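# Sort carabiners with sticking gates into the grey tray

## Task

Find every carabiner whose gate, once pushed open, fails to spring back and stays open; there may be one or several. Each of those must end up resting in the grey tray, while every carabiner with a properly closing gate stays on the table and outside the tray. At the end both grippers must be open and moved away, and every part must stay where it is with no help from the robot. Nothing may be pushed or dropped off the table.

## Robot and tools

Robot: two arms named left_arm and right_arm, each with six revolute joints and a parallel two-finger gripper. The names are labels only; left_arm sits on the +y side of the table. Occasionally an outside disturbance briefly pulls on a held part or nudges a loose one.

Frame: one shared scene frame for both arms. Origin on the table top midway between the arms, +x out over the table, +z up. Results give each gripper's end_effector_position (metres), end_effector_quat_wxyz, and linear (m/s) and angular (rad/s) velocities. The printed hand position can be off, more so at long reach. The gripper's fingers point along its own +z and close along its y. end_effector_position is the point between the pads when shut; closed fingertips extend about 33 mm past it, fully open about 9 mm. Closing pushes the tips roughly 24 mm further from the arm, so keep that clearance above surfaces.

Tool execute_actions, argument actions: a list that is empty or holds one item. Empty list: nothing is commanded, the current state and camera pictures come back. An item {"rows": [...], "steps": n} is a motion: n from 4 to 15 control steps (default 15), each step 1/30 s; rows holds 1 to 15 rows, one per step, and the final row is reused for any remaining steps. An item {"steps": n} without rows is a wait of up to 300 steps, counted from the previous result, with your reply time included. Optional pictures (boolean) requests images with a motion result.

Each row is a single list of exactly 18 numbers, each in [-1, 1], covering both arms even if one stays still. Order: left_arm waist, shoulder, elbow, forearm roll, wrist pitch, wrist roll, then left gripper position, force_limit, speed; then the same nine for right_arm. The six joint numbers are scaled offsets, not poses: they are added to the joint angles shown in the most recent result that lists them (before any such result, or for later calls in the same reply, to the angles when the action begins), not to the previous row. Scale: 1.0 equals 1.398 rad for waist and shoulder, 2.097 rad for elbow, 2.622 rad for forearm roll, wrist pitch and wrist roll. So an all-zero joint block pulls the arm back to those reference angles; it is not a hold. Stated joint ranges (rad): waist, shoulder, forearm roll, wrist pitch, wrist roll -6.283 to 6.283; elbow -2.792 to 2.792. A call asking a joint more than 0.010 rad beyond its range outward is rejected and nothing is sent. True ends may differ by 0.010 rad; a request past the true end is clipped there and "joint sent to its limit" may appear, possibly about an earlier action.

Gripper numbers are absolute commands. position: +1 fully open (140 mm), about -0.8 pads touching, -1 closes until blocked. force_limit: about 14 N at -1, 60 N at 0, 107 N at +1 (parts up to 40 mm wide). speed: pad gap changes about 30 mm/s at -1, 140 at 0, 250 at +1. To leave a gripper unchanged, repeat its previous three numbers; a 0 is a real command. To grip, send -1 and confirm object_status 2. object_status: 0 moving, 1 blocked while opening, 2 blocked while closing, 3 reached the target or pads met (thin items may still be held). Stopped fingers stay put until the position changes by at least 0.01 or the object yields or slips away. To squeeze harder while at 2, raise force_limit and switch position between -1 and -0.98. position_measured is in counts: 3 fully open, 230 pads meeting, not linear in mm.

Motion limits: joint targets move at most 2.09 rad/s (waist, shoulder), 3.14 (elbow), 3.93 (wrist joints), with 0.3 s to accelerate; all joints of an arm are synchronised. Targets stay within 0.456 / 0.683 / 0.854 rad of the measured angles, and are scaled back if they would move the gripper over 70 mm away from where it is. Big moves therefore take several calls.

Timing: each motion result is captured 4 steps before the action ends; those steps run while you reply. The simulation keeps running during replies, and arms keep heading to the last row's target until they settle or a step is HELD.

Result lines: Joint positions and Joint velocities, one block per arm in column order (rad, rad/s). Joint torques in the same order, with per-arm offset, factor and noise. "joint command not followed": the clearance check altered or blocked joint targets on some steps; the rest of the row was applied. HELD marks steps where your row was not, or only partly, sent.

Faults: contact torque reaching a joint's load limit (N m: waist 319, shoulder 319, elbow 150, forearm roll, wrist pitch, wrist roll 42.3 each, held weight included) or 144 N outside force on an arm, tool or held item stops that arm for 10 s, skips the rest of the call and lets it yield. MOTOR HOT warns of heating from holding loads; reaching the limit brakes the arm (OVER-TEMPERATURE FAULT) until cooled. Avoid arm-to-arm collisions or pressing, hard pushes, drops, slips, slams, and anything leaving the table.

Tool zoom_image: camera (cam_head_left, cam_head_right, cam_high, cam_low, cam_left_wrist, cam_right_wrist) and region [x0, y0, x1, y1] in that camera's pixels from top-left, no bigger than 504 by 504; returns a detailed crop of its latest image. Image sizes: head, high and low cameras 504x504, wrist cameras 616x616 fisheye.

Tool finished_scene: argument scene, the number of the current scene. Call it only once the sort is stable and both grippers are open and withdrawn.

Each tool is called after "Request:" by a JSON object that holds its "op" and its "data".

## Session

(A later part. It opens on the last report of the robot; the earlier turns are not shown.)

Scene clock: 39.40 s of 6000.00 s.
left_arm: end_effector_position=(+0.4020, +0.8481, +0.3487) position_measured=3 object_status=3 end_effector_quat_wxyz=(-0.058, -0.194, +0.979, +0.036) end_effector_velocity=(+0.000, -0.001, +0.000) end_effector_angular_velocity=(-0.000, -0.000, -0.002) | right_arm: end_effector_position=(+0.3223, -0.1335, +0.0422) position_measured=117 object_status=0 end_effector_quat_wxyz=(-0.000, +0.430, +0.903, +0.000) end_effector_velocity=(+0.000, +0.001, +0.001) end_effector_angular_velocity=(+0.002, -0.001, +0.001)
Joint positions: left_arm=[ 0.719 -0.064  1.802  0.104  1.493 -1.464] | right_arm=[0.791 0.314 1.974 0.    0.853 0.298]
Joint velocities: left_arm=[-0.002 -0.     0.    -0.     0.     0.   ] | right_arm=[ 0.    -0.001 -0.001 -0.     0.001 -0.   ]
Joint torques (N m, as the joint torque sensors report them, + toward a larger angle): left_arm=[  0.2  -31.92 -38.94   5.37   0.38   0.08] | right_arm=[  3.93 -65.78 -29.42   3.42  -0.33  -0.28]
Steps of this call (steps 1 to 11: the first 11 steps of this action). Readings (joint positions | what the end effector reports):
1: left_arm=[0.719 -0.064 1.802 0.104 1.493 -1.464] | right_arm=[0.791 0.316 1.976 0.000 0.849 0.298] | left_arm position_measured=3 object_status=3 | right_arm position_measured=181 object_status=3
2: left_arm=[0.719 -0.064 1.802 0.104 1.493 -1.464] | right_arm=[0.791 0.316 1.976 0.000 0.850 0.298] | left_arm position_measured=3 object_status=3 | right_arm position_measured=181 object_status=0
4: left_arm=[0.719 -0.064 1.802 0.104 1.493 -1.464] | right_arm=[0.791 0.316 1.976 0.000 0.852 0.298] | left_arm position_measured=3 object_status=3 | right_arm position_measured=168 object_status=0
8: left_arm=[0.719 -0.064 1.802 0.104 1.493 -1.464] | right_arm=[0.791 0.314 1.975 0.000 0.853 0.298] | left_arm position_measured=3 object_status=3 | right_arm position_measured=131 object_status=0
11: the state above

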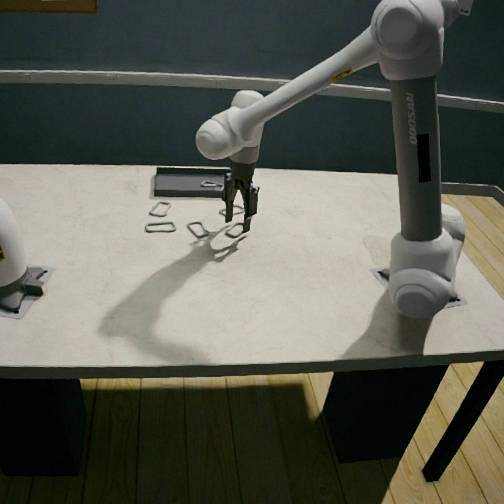

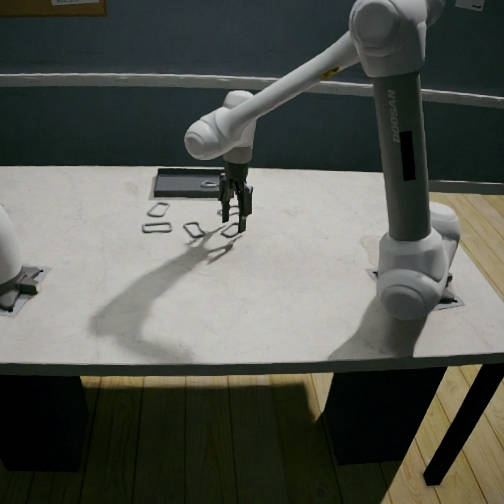

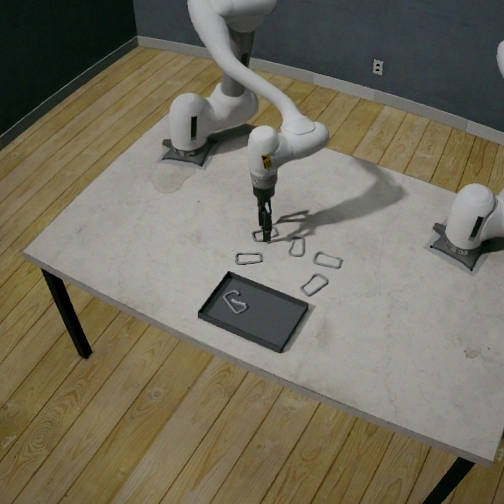

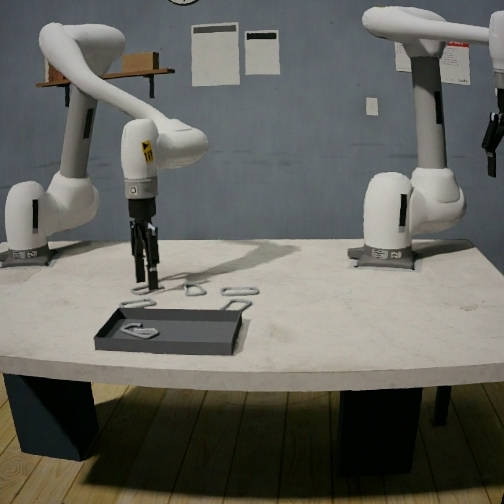

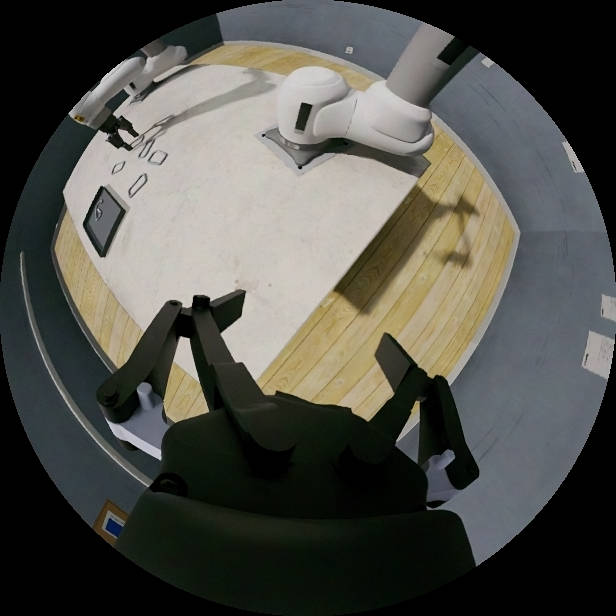

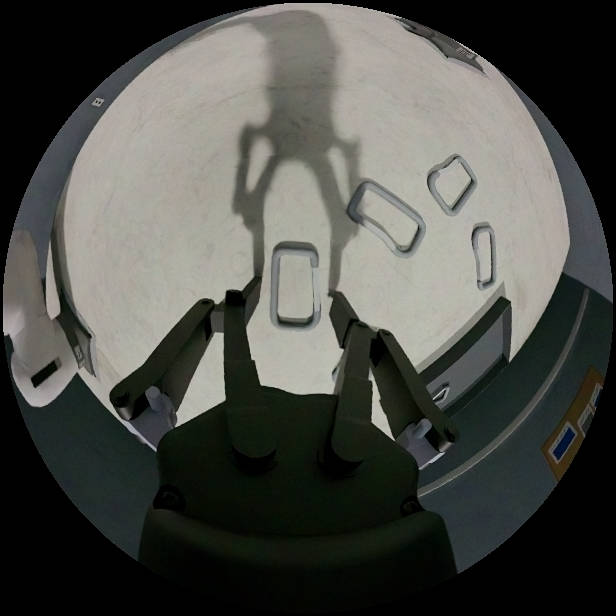

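Request:
{"op": "execute_actions", "data": {"actions": [{"rows":[[0,0,0,0,0,0,1,0,0,0,-0.0204,-0.0083,0,0.0175,0,0.1,-0.3,0.3],[0,0,0,0,0,0,1,0,0,0,-0.0204,-0.0083,0,0.0175,0,0.1,-0.3,0.3],[0,0,0,0,0,0,1,0,0,0,-0.0204,-0.0083,0,0.0175,0,0.1,-0.3,0.3],[0,0,0,0,0,0,1,0,0,0,-0.0204,-0.0083,0,0.0175,0,0.1,-0.3,0.3],[0,0,0,0,0,0,1,0,0,0,-0.0204,-0.0083,0,0.0175,0,0.1,-0.3,0.3],[0,0,0,0,0,0,1,0,0,0.0507,0.101,-0.1266,0,0.0476,-0.3692,0.1,-0.3,0.3]],"steps":15}], "pictures": false}}

Request:
{"op": "execute_actions", "data": {"actions": [{"steps":14}], "pictures": true}}

Request:
{"op": "zoom_image", "data": {"camera": "cam_right_wrist", "region": [200,200,400,362]}}

Scene clock: 40.30 s of 6000.00 s.
left_arm: end_effector_position=(+0.4020, +0.8481, +0.3487) position_measured=3 object_status=3 end_effector_quat_wxyz=(-0.058, -0.194, +0.979, +0.036) end_effector_velocity=(+0.001, -0.001, -0.000) end_effector_angular_velocity=(-0.001, -0.001, -0.002) | right_arm: end_effector_position=(+0.3296, -0.1063, +0.0691) position_measured=117 object_status=3 end_effector_quat_wxyz=(-0.000, +0.342, +0.940, +0.000) end_effector_velocity=(+0.079, +0.325, +0.018) end_effector_angular_velocity=(+0.026, -0.018, +2.262)
Joint positions: left_arm=[ 0.719 -0.064  1.802  0.104  1.493 -1.464] | right_arm=[0.805 0.321 1.902 0.    0.918 0.121]
Joint velocities: left_arm=[-0.002  0.     0.    -0.001  0.    -0.   ] | right_arm=[ 0.174  0.404 -0.622 -0.     0.187 -2.088]
Joint torques (N m, as the joint torque sensors report them, + toward a larger angle): left_arm=[ -0.4  -32.44 -39.04   5.33   0.23   0.01] | right_arm=[  6.12 -56.21 -34.92   4.12  -0.81  -0.27]
Steps of this call (steps 1 to 4: the last 4 steps of your previous action; steps 5 to 15: the robot went on to your last target; step 16: nothing new was sent; steps 17 to 27: the first 11 steps of this action). Readings (joint positions | what the end effector reports):
17: left_arm=[0.719 -0.064 1.802 0.104 1.493 -1.464] | right_arm=[0.791 0.314 1.974 0.000 0.854 0.298] | left_arm position_measured=3 object_status=3 | right_arm position_measured=117 object_status=3
18: left_arm=[0.719 -0.064 1.802 0.104 1.493 -1.464] | right_arm=[0.791 0.310 1.972 0.000 0.859 0.298] | left_arm position_measured=3 object_status=3 | right_arm position_measured=117 object_status=3
20: left_arm=[0.719 -0.064 1.802 0.104 1.493 -1.464] | right_arm=[0.791 0.295 1.963 0.000 0.883 0.298] | left_arm position_measured=3 object_status=3 | right_arm position_measured=117 object_status=3
24: left_arm=[0.719 -0.064 1.802 0.104 1.493 -1.464] | right_arm=[0.792 0.292 1.948 0.000 0.901 0.270] | left_arm position_measured=3 object_status=3 | right_arm position_measured=117 object_status=3
27: the state above

Scene clock: 40.77 s of 6000.00 s.
left_arm: end_effector_position=(+0.4020, +0.8481, +0.3487) position_measured=3 object_status=3 end_effector_quat_wxyz=(-0.058, -0.194, +0.979, +0.036) end_effector_velocity=(-0.001, +0.000, +0.000) end_effector_angular_velocity=(-0.001, -0.000, +0.001) | right_arm: end_effector_position=(+0.3454, -0.0062, +0.0644) position_measured=117 object_status=3 end_effector_quat_wxyz=(-0.000, -0.073, +0.997, -0.000) end_effector_velocity=(+0.001, +0.005, +0.001) end_effector_angular_velocity=(+0.001, +0.000, +0.046)
Joint positions: left_arm=[ 0.719 -0.064  1.802  0.104  1.493 -1.464] | right_arm=[ 0.861  0.455  1.709  0.     0.978 -0.667]
Joint velocities: left_arm=[ 0.002 -0.     0.    -0.001  0.     0.001] | right_arm=[ 0.003  0.006 -0.01   0.001  0.004 -0.044]
Joint torques (N m, as the joint torque sensors report them, + toward a larger angle): left_arm=[  0.73 -31.96 -39.17   5.39   0.29  -0.04] | right_arm=[  2.67 -84.03 -32.12   3.75   0.29  -0.38]
Kept back: nothing.
Steps of this call (steps 1 to 4: the last 4 steps of your previous action; steps 5 to 14: the robot went on to your last target). Readings (joint positions | what the end effector reports):
1: left_arm=[0.719 -0.064 1.802 0.104 1.493 -1.464] | right_arm=[0.811 0.335 1.880 0.000 0.925 0.043] | left_arm position_measured=3 object_status=3 | right_arm position_measured=117 object_status=3
2: left_arm=[0.719 -0.064 1.802 0.104 1.493 -1.464] | right_arm=[0.817 0.350 1.860 0.000 0.931 -0.041] | left_arm position_measured=3 object_status=3 | right_arm position_measured=117 object_status=3
4: left_arm=[0.719 -0.064 1.802 0.104 1.493 -1.464] | right_arm=[0.829 0.378 1.820 0.000 0.943 -0.207] | left_arm position_measured=3 object_status=3 | right_arm position_measured=117 object_status=3
8: left_arm=[0.719 -0.064 1.802 0.104 1.493 -1.464] | right_arm=[0.850 0.428 1.748 0.000 0.966 -0.508] | left_arm position_measured=3 object_status=3 | right_arm position_measured=117 object_status=3
14: the state above

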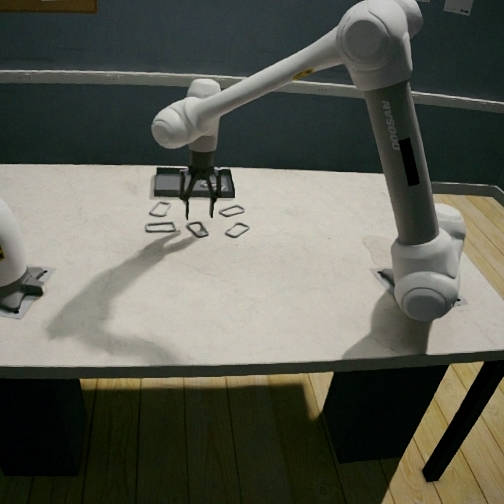

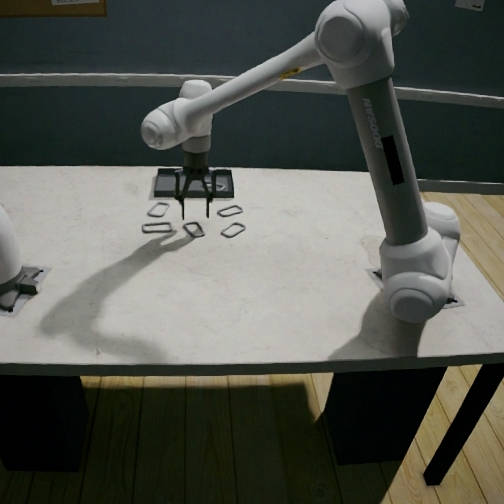

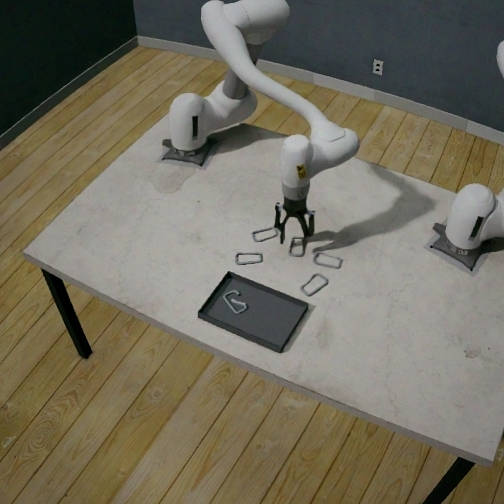

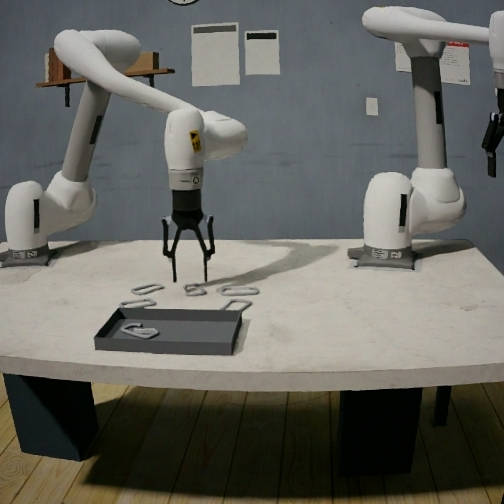

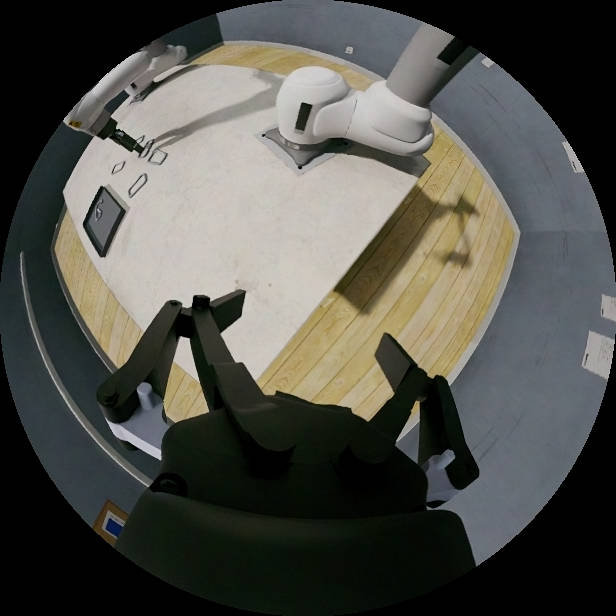

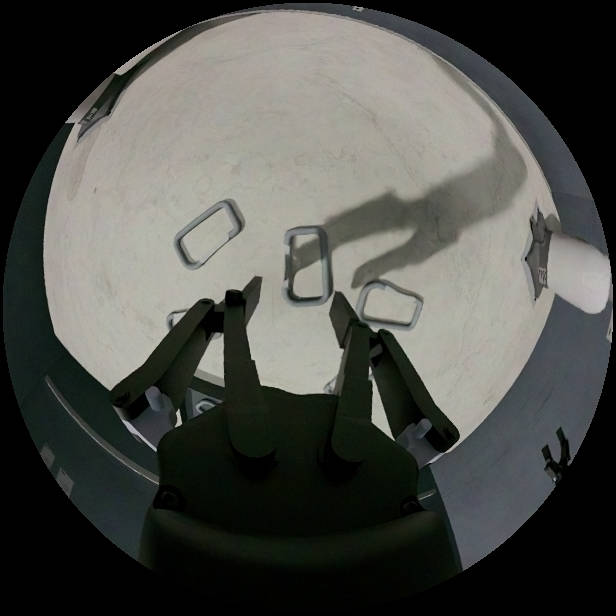

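Region (200, 200, 400, 362) of cam_right_wrist's 616x616 image, scaled by 2.520, with more detail than that image has; it fills the top 408 rows of this view, and the rest is white.

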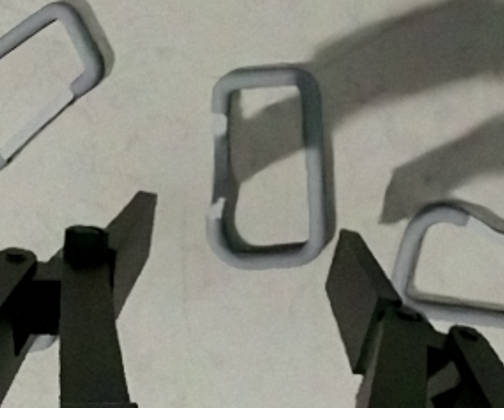

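Request:
{"op": "execute_actions", "data": {"actions": [{"rows":[[0,0,0,0,0,0,1,0,0,0.0264,-0.0024,0.0181,0,-0.0133,-0.0332,0.1,-0.3,0.3]],"steps":15}], "pictures": false}}

Request:
{"op": "execute_actions", "data": {"actions": [{"steps":5}], "pictures": true}}

Request:
{"op": "zoom_image", "data": {"camera": "cam_right_wrist", "region": [220,220,380,350]}}

Scene clock: 41.43 s of 6000.00 s.
left_arm: end_effector_position=(+0.4020, +0.8481, +0.3487) position_measured=3 object_status=3 end_effector_quat_wxyz=(-0.058, -0.194, +0.979, +0.036) end_effector_velocity=(+0.000, -0.000, +0.000) end_effector_angular_velocity=(-0.001, -0.001, -0.001) | right_arm: end_effector_position=(+0.3153, -0.0056, +0.0496) position_measured=117 object_status=3 end_effector_quat_wxyz=(-0.000, -0.134, +0.991, -0.000) end_effector_velocity=(-0.004, -0.000, -0.002) end_effector_angular_velocity=(+0.001, -0.001, +0.020)
Joint positions: left_arm=[ 0.719 -0.064  1.802  0.104  1.493 -1.464] | right_arm=[ 0.898  0.451  1.747  0.     0.944 -0.753]
Joint velocities: left_arm=[ 0.    -0.     0.    -0.001 -0.     0.002] | right_arm=[ 0.005 -0.002  0.006 -0.    -0.006 -0.015]
Joint torques (N m, as the joint torque sensors report them, + toward a larger angle): left_arm=[ -0.15 -32.24 -39.38   5.38   0.34   0.1 ] | right_arm=[  3.83 -80.72 -32.65   3.77   0.18  -0.11]
Steps of this call (steps 1 to 9: the robot went on to your last target; steps 10 to 20: the first 11 steps of this action). Readings (joint positions | what the end effector reports):
10: left_arm=[0.719 -0.064 1.802 0.104 1.493 -1.464] | right_arm=[0.861 0.455 1.709 0.000 0.978 -0.670] | left_arm position_measured=3 object_status=3 | right_arm position_measured=117 object_status=3
11: left_arm=[0.719 -0.064 1.802 0.104 1.493 -1.464] | right_arm=[0.864 0.455 1.711 0.000 0.976 -0.677] | left_arm position_measured=3 object_status=3 | right_arm position_measured=117 object_status=3
13: left_arm=[0.719 -0.064 1.802 0.104 1.493 -1.464] | right_arm=[0.882 0.454 1.731 0.000 0.959 -0.717] | left_arm position_measured=3 object_status=3 | right_arm position_measured=117 object_status=3
17: left_arm=[0.719 -0.064 1.802 0.104 1.493 -1.464] | right_arm=[0.897 0.452 1.746 0.000 0.945 -0.750] | left_arm position_measured=3 object_status=3 | right_arm position_measured=117 object_status=3
20: the state above

Scene clock: 41.60 s of 6000.00 s.
left_arm: end_effector_position=(+0.4020, +0.8481, +0.3487) position_measured=3 object_status=3 end_effector_quat_wxyz=(-0.058, -0.194, +0.979, +0.036) end_effector_velocity=(-0.000, +0.001, +0.000) end_effector_angular_velocity=(+0.000, -0.000, +0.001) | right_arm: end_effector_position=(+0.3150, -0.0056, +0.0495) position_measured=117 object_status=3 end_effector_quat_wxyz=(-0.000, -0.134, +0.991, -0.000) end_effector_velocity=(-0.001, -0.000, +0.001) end_effector_angular_velocity=(+0.001, +0.000, +0.002)
Joint positions: left_arm=[ 0.719 -0.064  1.802  0.104  1.493 -1.464] | right_arm=[ 0.898  0.451  1.747  0.     0.943 -0.754]
Joint velocities: left_arm=[ 0.001 -0.    -0.     0.    -0.    -0.   ] | right_arm=[ 0.001 -0.001  0.001  0.    -0.    -0.001]
Joint torques (N m, as the joint torque sensors report them, + toward a larger angle): left_arm=[ -0.35 -31.98 -39.12   5.34   0.39   0.07] | right_arm=[  4.21 -80.53 -31.77   3.79  -0.09  -0.42]
Kept back: nothing.
Steps of this call (steps 1 to 4: the last 4 steps of your previous action; step 5: the robot went on to your last target). Readings (joint positions | what the end effector reports):
1: left_arm=[0.719 -0.064 1.802 0.104 1.493 -1.464] | right_arm=[0.898 0.451 1.747 0.000 0.943 -0.753] | left_arm position_measured=3 object_status=3 | right_arm position_measured=117 object_status=3
2: left_arm=[0.719 -0.064 1.802 0.104 1.493 -1.464] | right_arm=[0.898 0.451 1.747 0.000 0.943 -0.754] | left_arm position_measured=3 object_status=3 | right_arm position_measured=117 object_status=3
4: left_arm=[0.719 -0.064 1.802 0.104 1.493 -1.464] | right_arm=[0.898 0.451 1.747 0.000 0.943 -0.754] | left_arm position_measured=3 object_status=3 | right_arm position_measured=117 object_status=3
5: the state above

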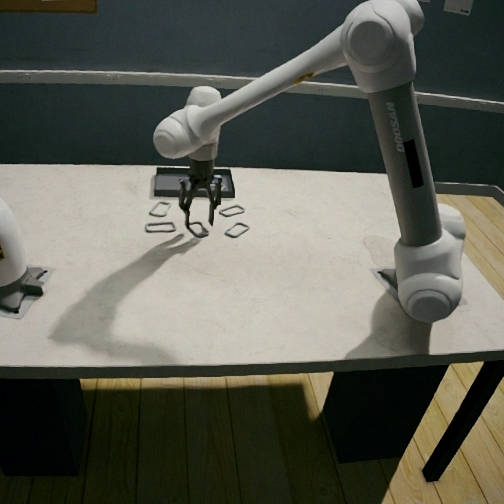

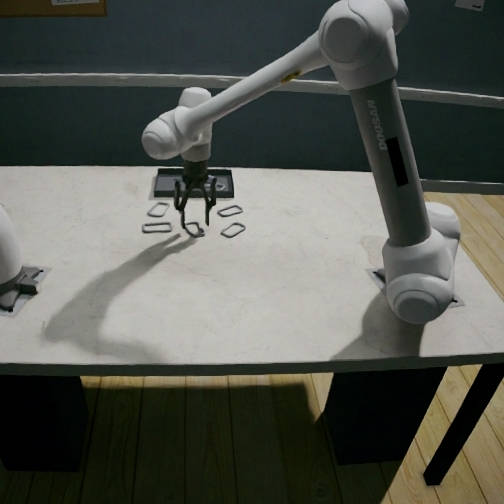

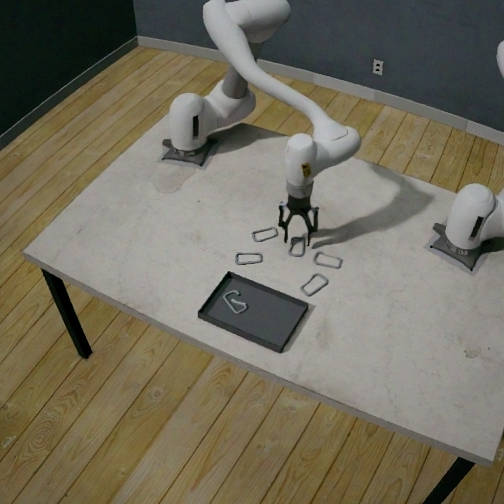

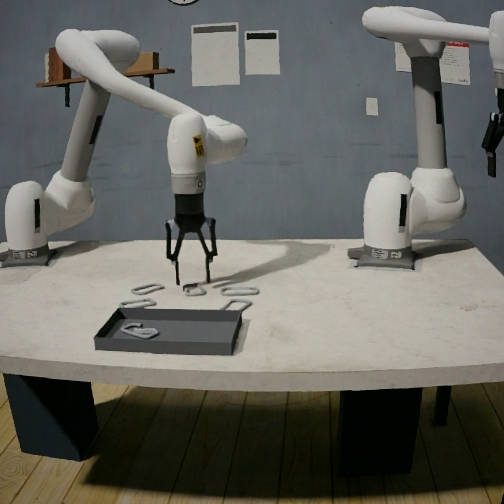

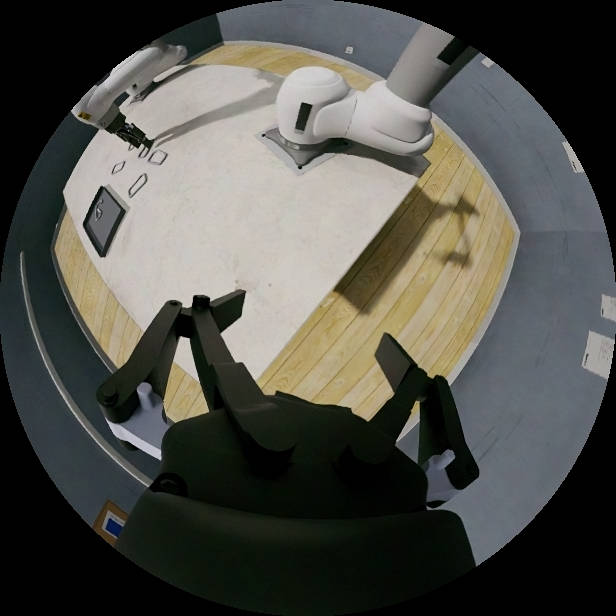

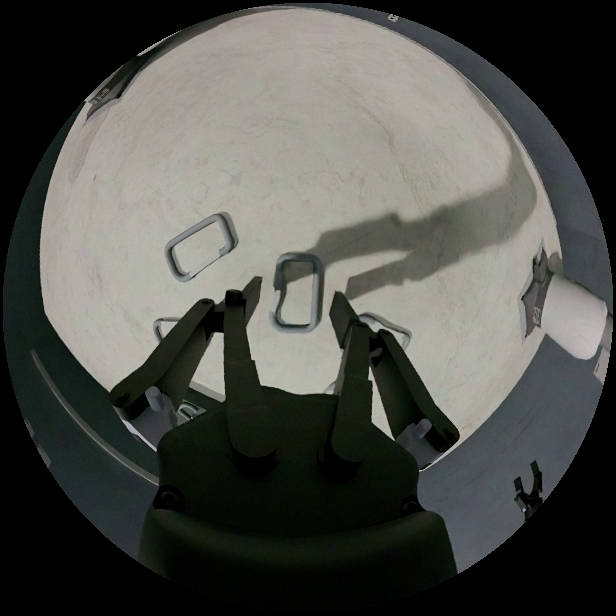

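Region (220, 220, 380, 350) of cam_right_wrist's 616x616 image, scaled by 3.150, with more detail than that image has; it fills the top 410 rows of this view, and the rest is white.

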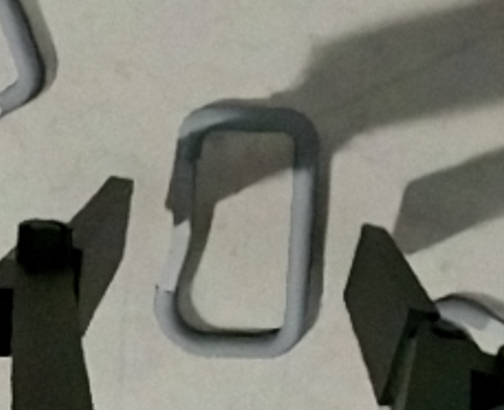

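Request:
{"op": "execute_actions", "data": {"actions": [{"rows":[[0,0,0,0,0,0,1,0,0,-0.0029,0.0026,-0.0026,0,0.0007,-0.0015,0.1,-0.3,0.3],[0,0,0,0,0,0,1,0,0,-0.0029,0.0026,-0.0026,0,0.0007,-0.0015,0.1,-0.3,0.3],[0,0,0,0,0,0,1,0,0,-0.0029,0.0026,-0.0026,0,0.0007,-0.0015,0.1,-0.3,0.3],[0,0,0,0,0,0,1,0,0,-0.0029,0.009,0.0002,0,-0.005,-0.0015,0.1,-0.3,0.3]],"steps":15}], "pictures": false}}

Request:
{"op": "execute_actions", "data": {"actions": [{"steps":5}], "pictures": true}}

Request:
{"op": "zoom_image", "data": {"camera": "cam_right_wrist", "region": [220,220,380,350]}}

Scene clock: 42.23 s of 6000.00 s.
left_arm: end_effector_position=(+0.4020, +0.8481, +0.3487) position_measured=3 object_status=3 end_effector_quat_wxyz=(-0.058, -0.194, +0.979, +0.036) end_effector_velocity=(-0.000, +0.001, -0.000) end_effector_angular_velocity=(-0.000, +0.001, +0.001) | right_arm: end_effector_position=(+0.3188, -0.0044, +0.0407) position_measured=117 object_status=3 end_effector_quat_wxyz=(-0.000, -0.134, +0.991, +0.000) end_effector_velocity=(+0.001, -0.000, -0.007) end_effector_angular_velocity=(-0.001, +0.000, -0.001)
Joint positions: left_arm=[ 0.719 -0.064  1.802  0.104  1.493 -1.464] | right_arm=[ 0.894  0.463  1.748  0.     0.931 -0.758]
Joint velocities: left_arm=[ 0.002  0.001 -0.     0.    -0.     0.001] | right_arm=[-0.001  0.007  0.004 -0.    -0.01  -0.001]
Joint torques (N m, as the joint torque sensors report them, + toward a larger angle): left_arm=[  0.5  -32.26 -39.13   5.38   0.39   0.03] | right_arm=[  2.07 -82.83 -32.54   3.58  -0.17  -0.1 ]
Steps of this call (steps 1 to 8: the robot went on to your last target; steps 9 to 19: the first 11 steps of this action). Readings (joint positions | what the end effector reports):
9: left_arm=[0.719 -0.064 1.802 0.104 1.493 -1.464] | right_arm=[0.898 0.451 1.747 0.000 0.943 -0.754] | left_arm position_measured=3 object_status=3 | right_arm position_measured=117 object_status=3
10: left_arm=[0.719 -0.064 1.802 0.104 1.493 -1.464] | right_arm=[0.898 0.452 1.746 0.000 0.943 -0.755] | left_arm position_measured=3 object_status=3 | right_arm position_measured=117 object_status=3
12: left_arm=[0.719 -0.064 1.802 0.104 1.493 -1.464] | right_arm=[0.896 0.453 1.744 0.000 0.944 -0.757] | left_arm position_measured=3 object_status=3 | right_arm position_measured=117 object_status=3
16: left_arm=[0.719 -0.064 1.802 0.104 1.493 -1.464] | right_arm=[0.894 0.462 1.747 0.000 0.933 -0.758] | left_arm position_measured=3 object_status=3 | right_arm position_measured=117 object_status=3
19: the state above

Scene clock: 42.40 s of 6000.00 s.
left_arm: end_effector_position=(+0.4020, +0.8481, +0.3487) position_measured=3 object_status=3 end_effector_quat_wxyz=(-0.058, -0.194, +0.979, +0.036) end_effector_velocity=(-0.000, +0.001, -0.000) end_effector_angular_velocity=(+0.000, +0.001, -0.000) | right_arm: end_effector_position=(+0.3189, -0.0044, +0.0403) position_measured=117 object_status=3 end_effector_quat_wxyz=(-0.000, -0.134, +0.991, +0.000) end_effector_velocity=(+0.000, -0.000, +0.000) end_effector_angular_velocity=(+0.001, -0.000, -0.000)
Joint positions: left_arm=[ 0.719 -0.064  1.802  0.104  1.493 -1.464] | right_arm=[ 0.894  0.464  1.748  0.     0.93  -0.758]
Joint velocities: left_arm=[0.001 0.    0.    0.001 0.    0.001] | right_arm=[-0.001 -0.     0.     0.    -0.001 -0.001]
Joint torques (N m, as the joint torque sensors report them, + toward a larger angle): left_arm=[ -0.58 -32.34 -39.09   5.48   0.34  -0.01] | right_arm=[  3.23 -81.73 -32.16   3.54  -0.04  -0.17]
Kept back: nothing.
Steps of this call (steps 1 to 4: the last 4 steps of your previous action; step 5: the robot went on to your last target). Readings (joint positions | what the end effector reports):
1: left_arm=[0.719 -0.064 1.802 0.104 1.493 -1.464] | right_arm=[0.894 0.464 1.748 0.000 0.930 -0.758] | left_arm position_measured=3 object_status=3 | right_arm position_measured=117 object_status=3
2: left_arm=[0.719 -0.064 1.802 0.104 1.493 -1.464] | right_arm=[0.894 0.464 1.748 0.000 0.930 -0.758] | left_arm position_measured=3 object_status=3 | right_arm position_measured=117 object_status=3
4: left_arm=[0.719 -0.064 1.802 0.104 1.493 -1.464] | right_arm=[0.894 0.464 1.748 0.000 0.930 -0.758] | left_arm position_measured=3 object_status=3 | right_arm position_measured=117 object_status=3
5: the state above

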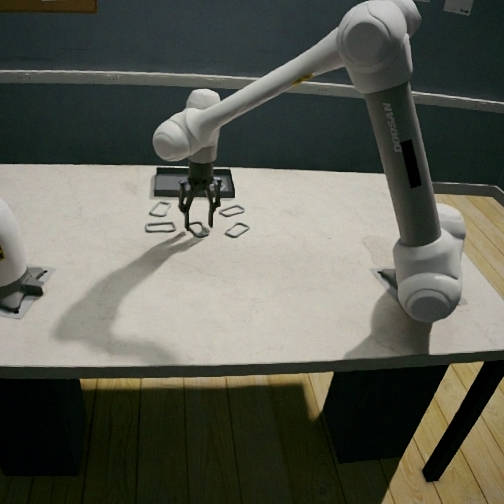

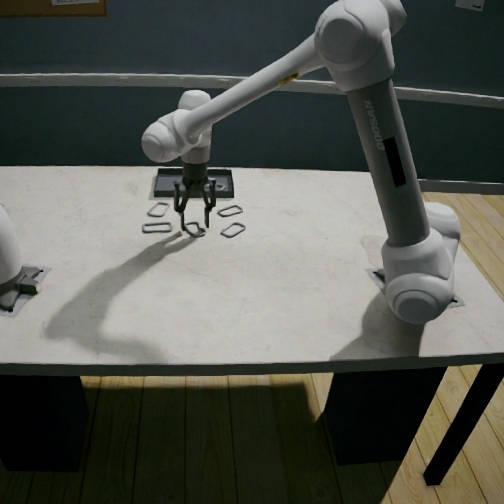

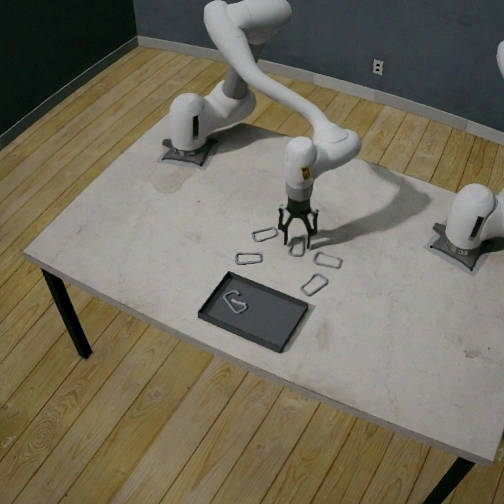

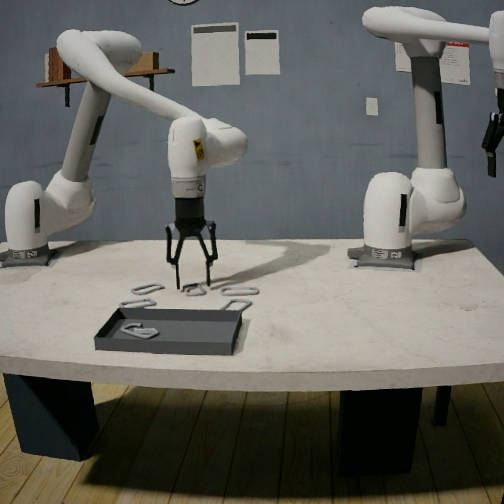

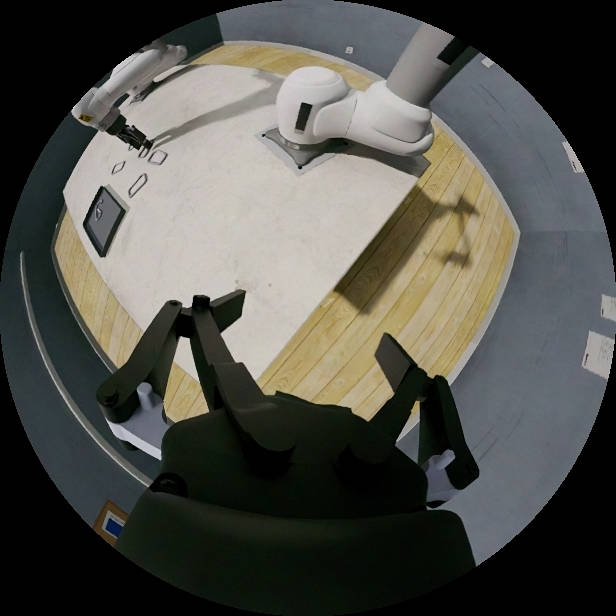

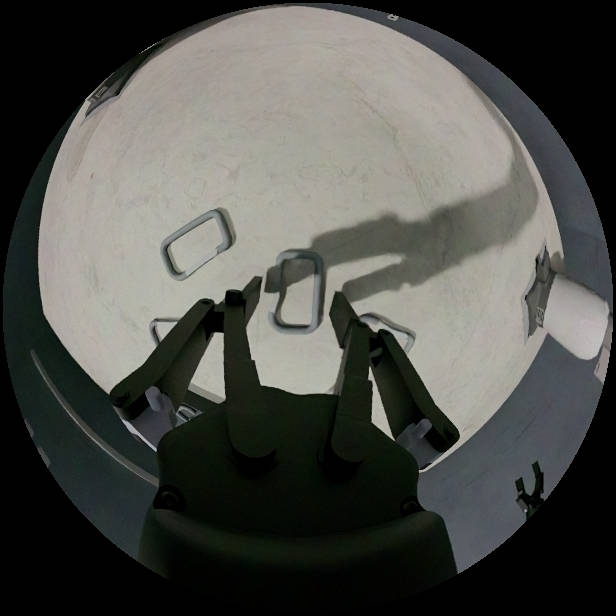

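Region (220, 220, 380, 350) of cam_right_wrist's 616x616 image, scaled by 3.150, with more detail than that image has; it fills the top 410 rows of this view, and the rest is white.

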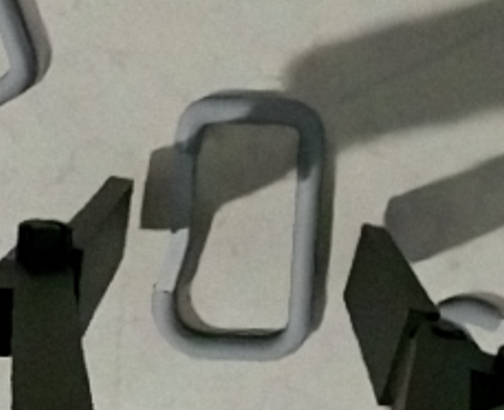

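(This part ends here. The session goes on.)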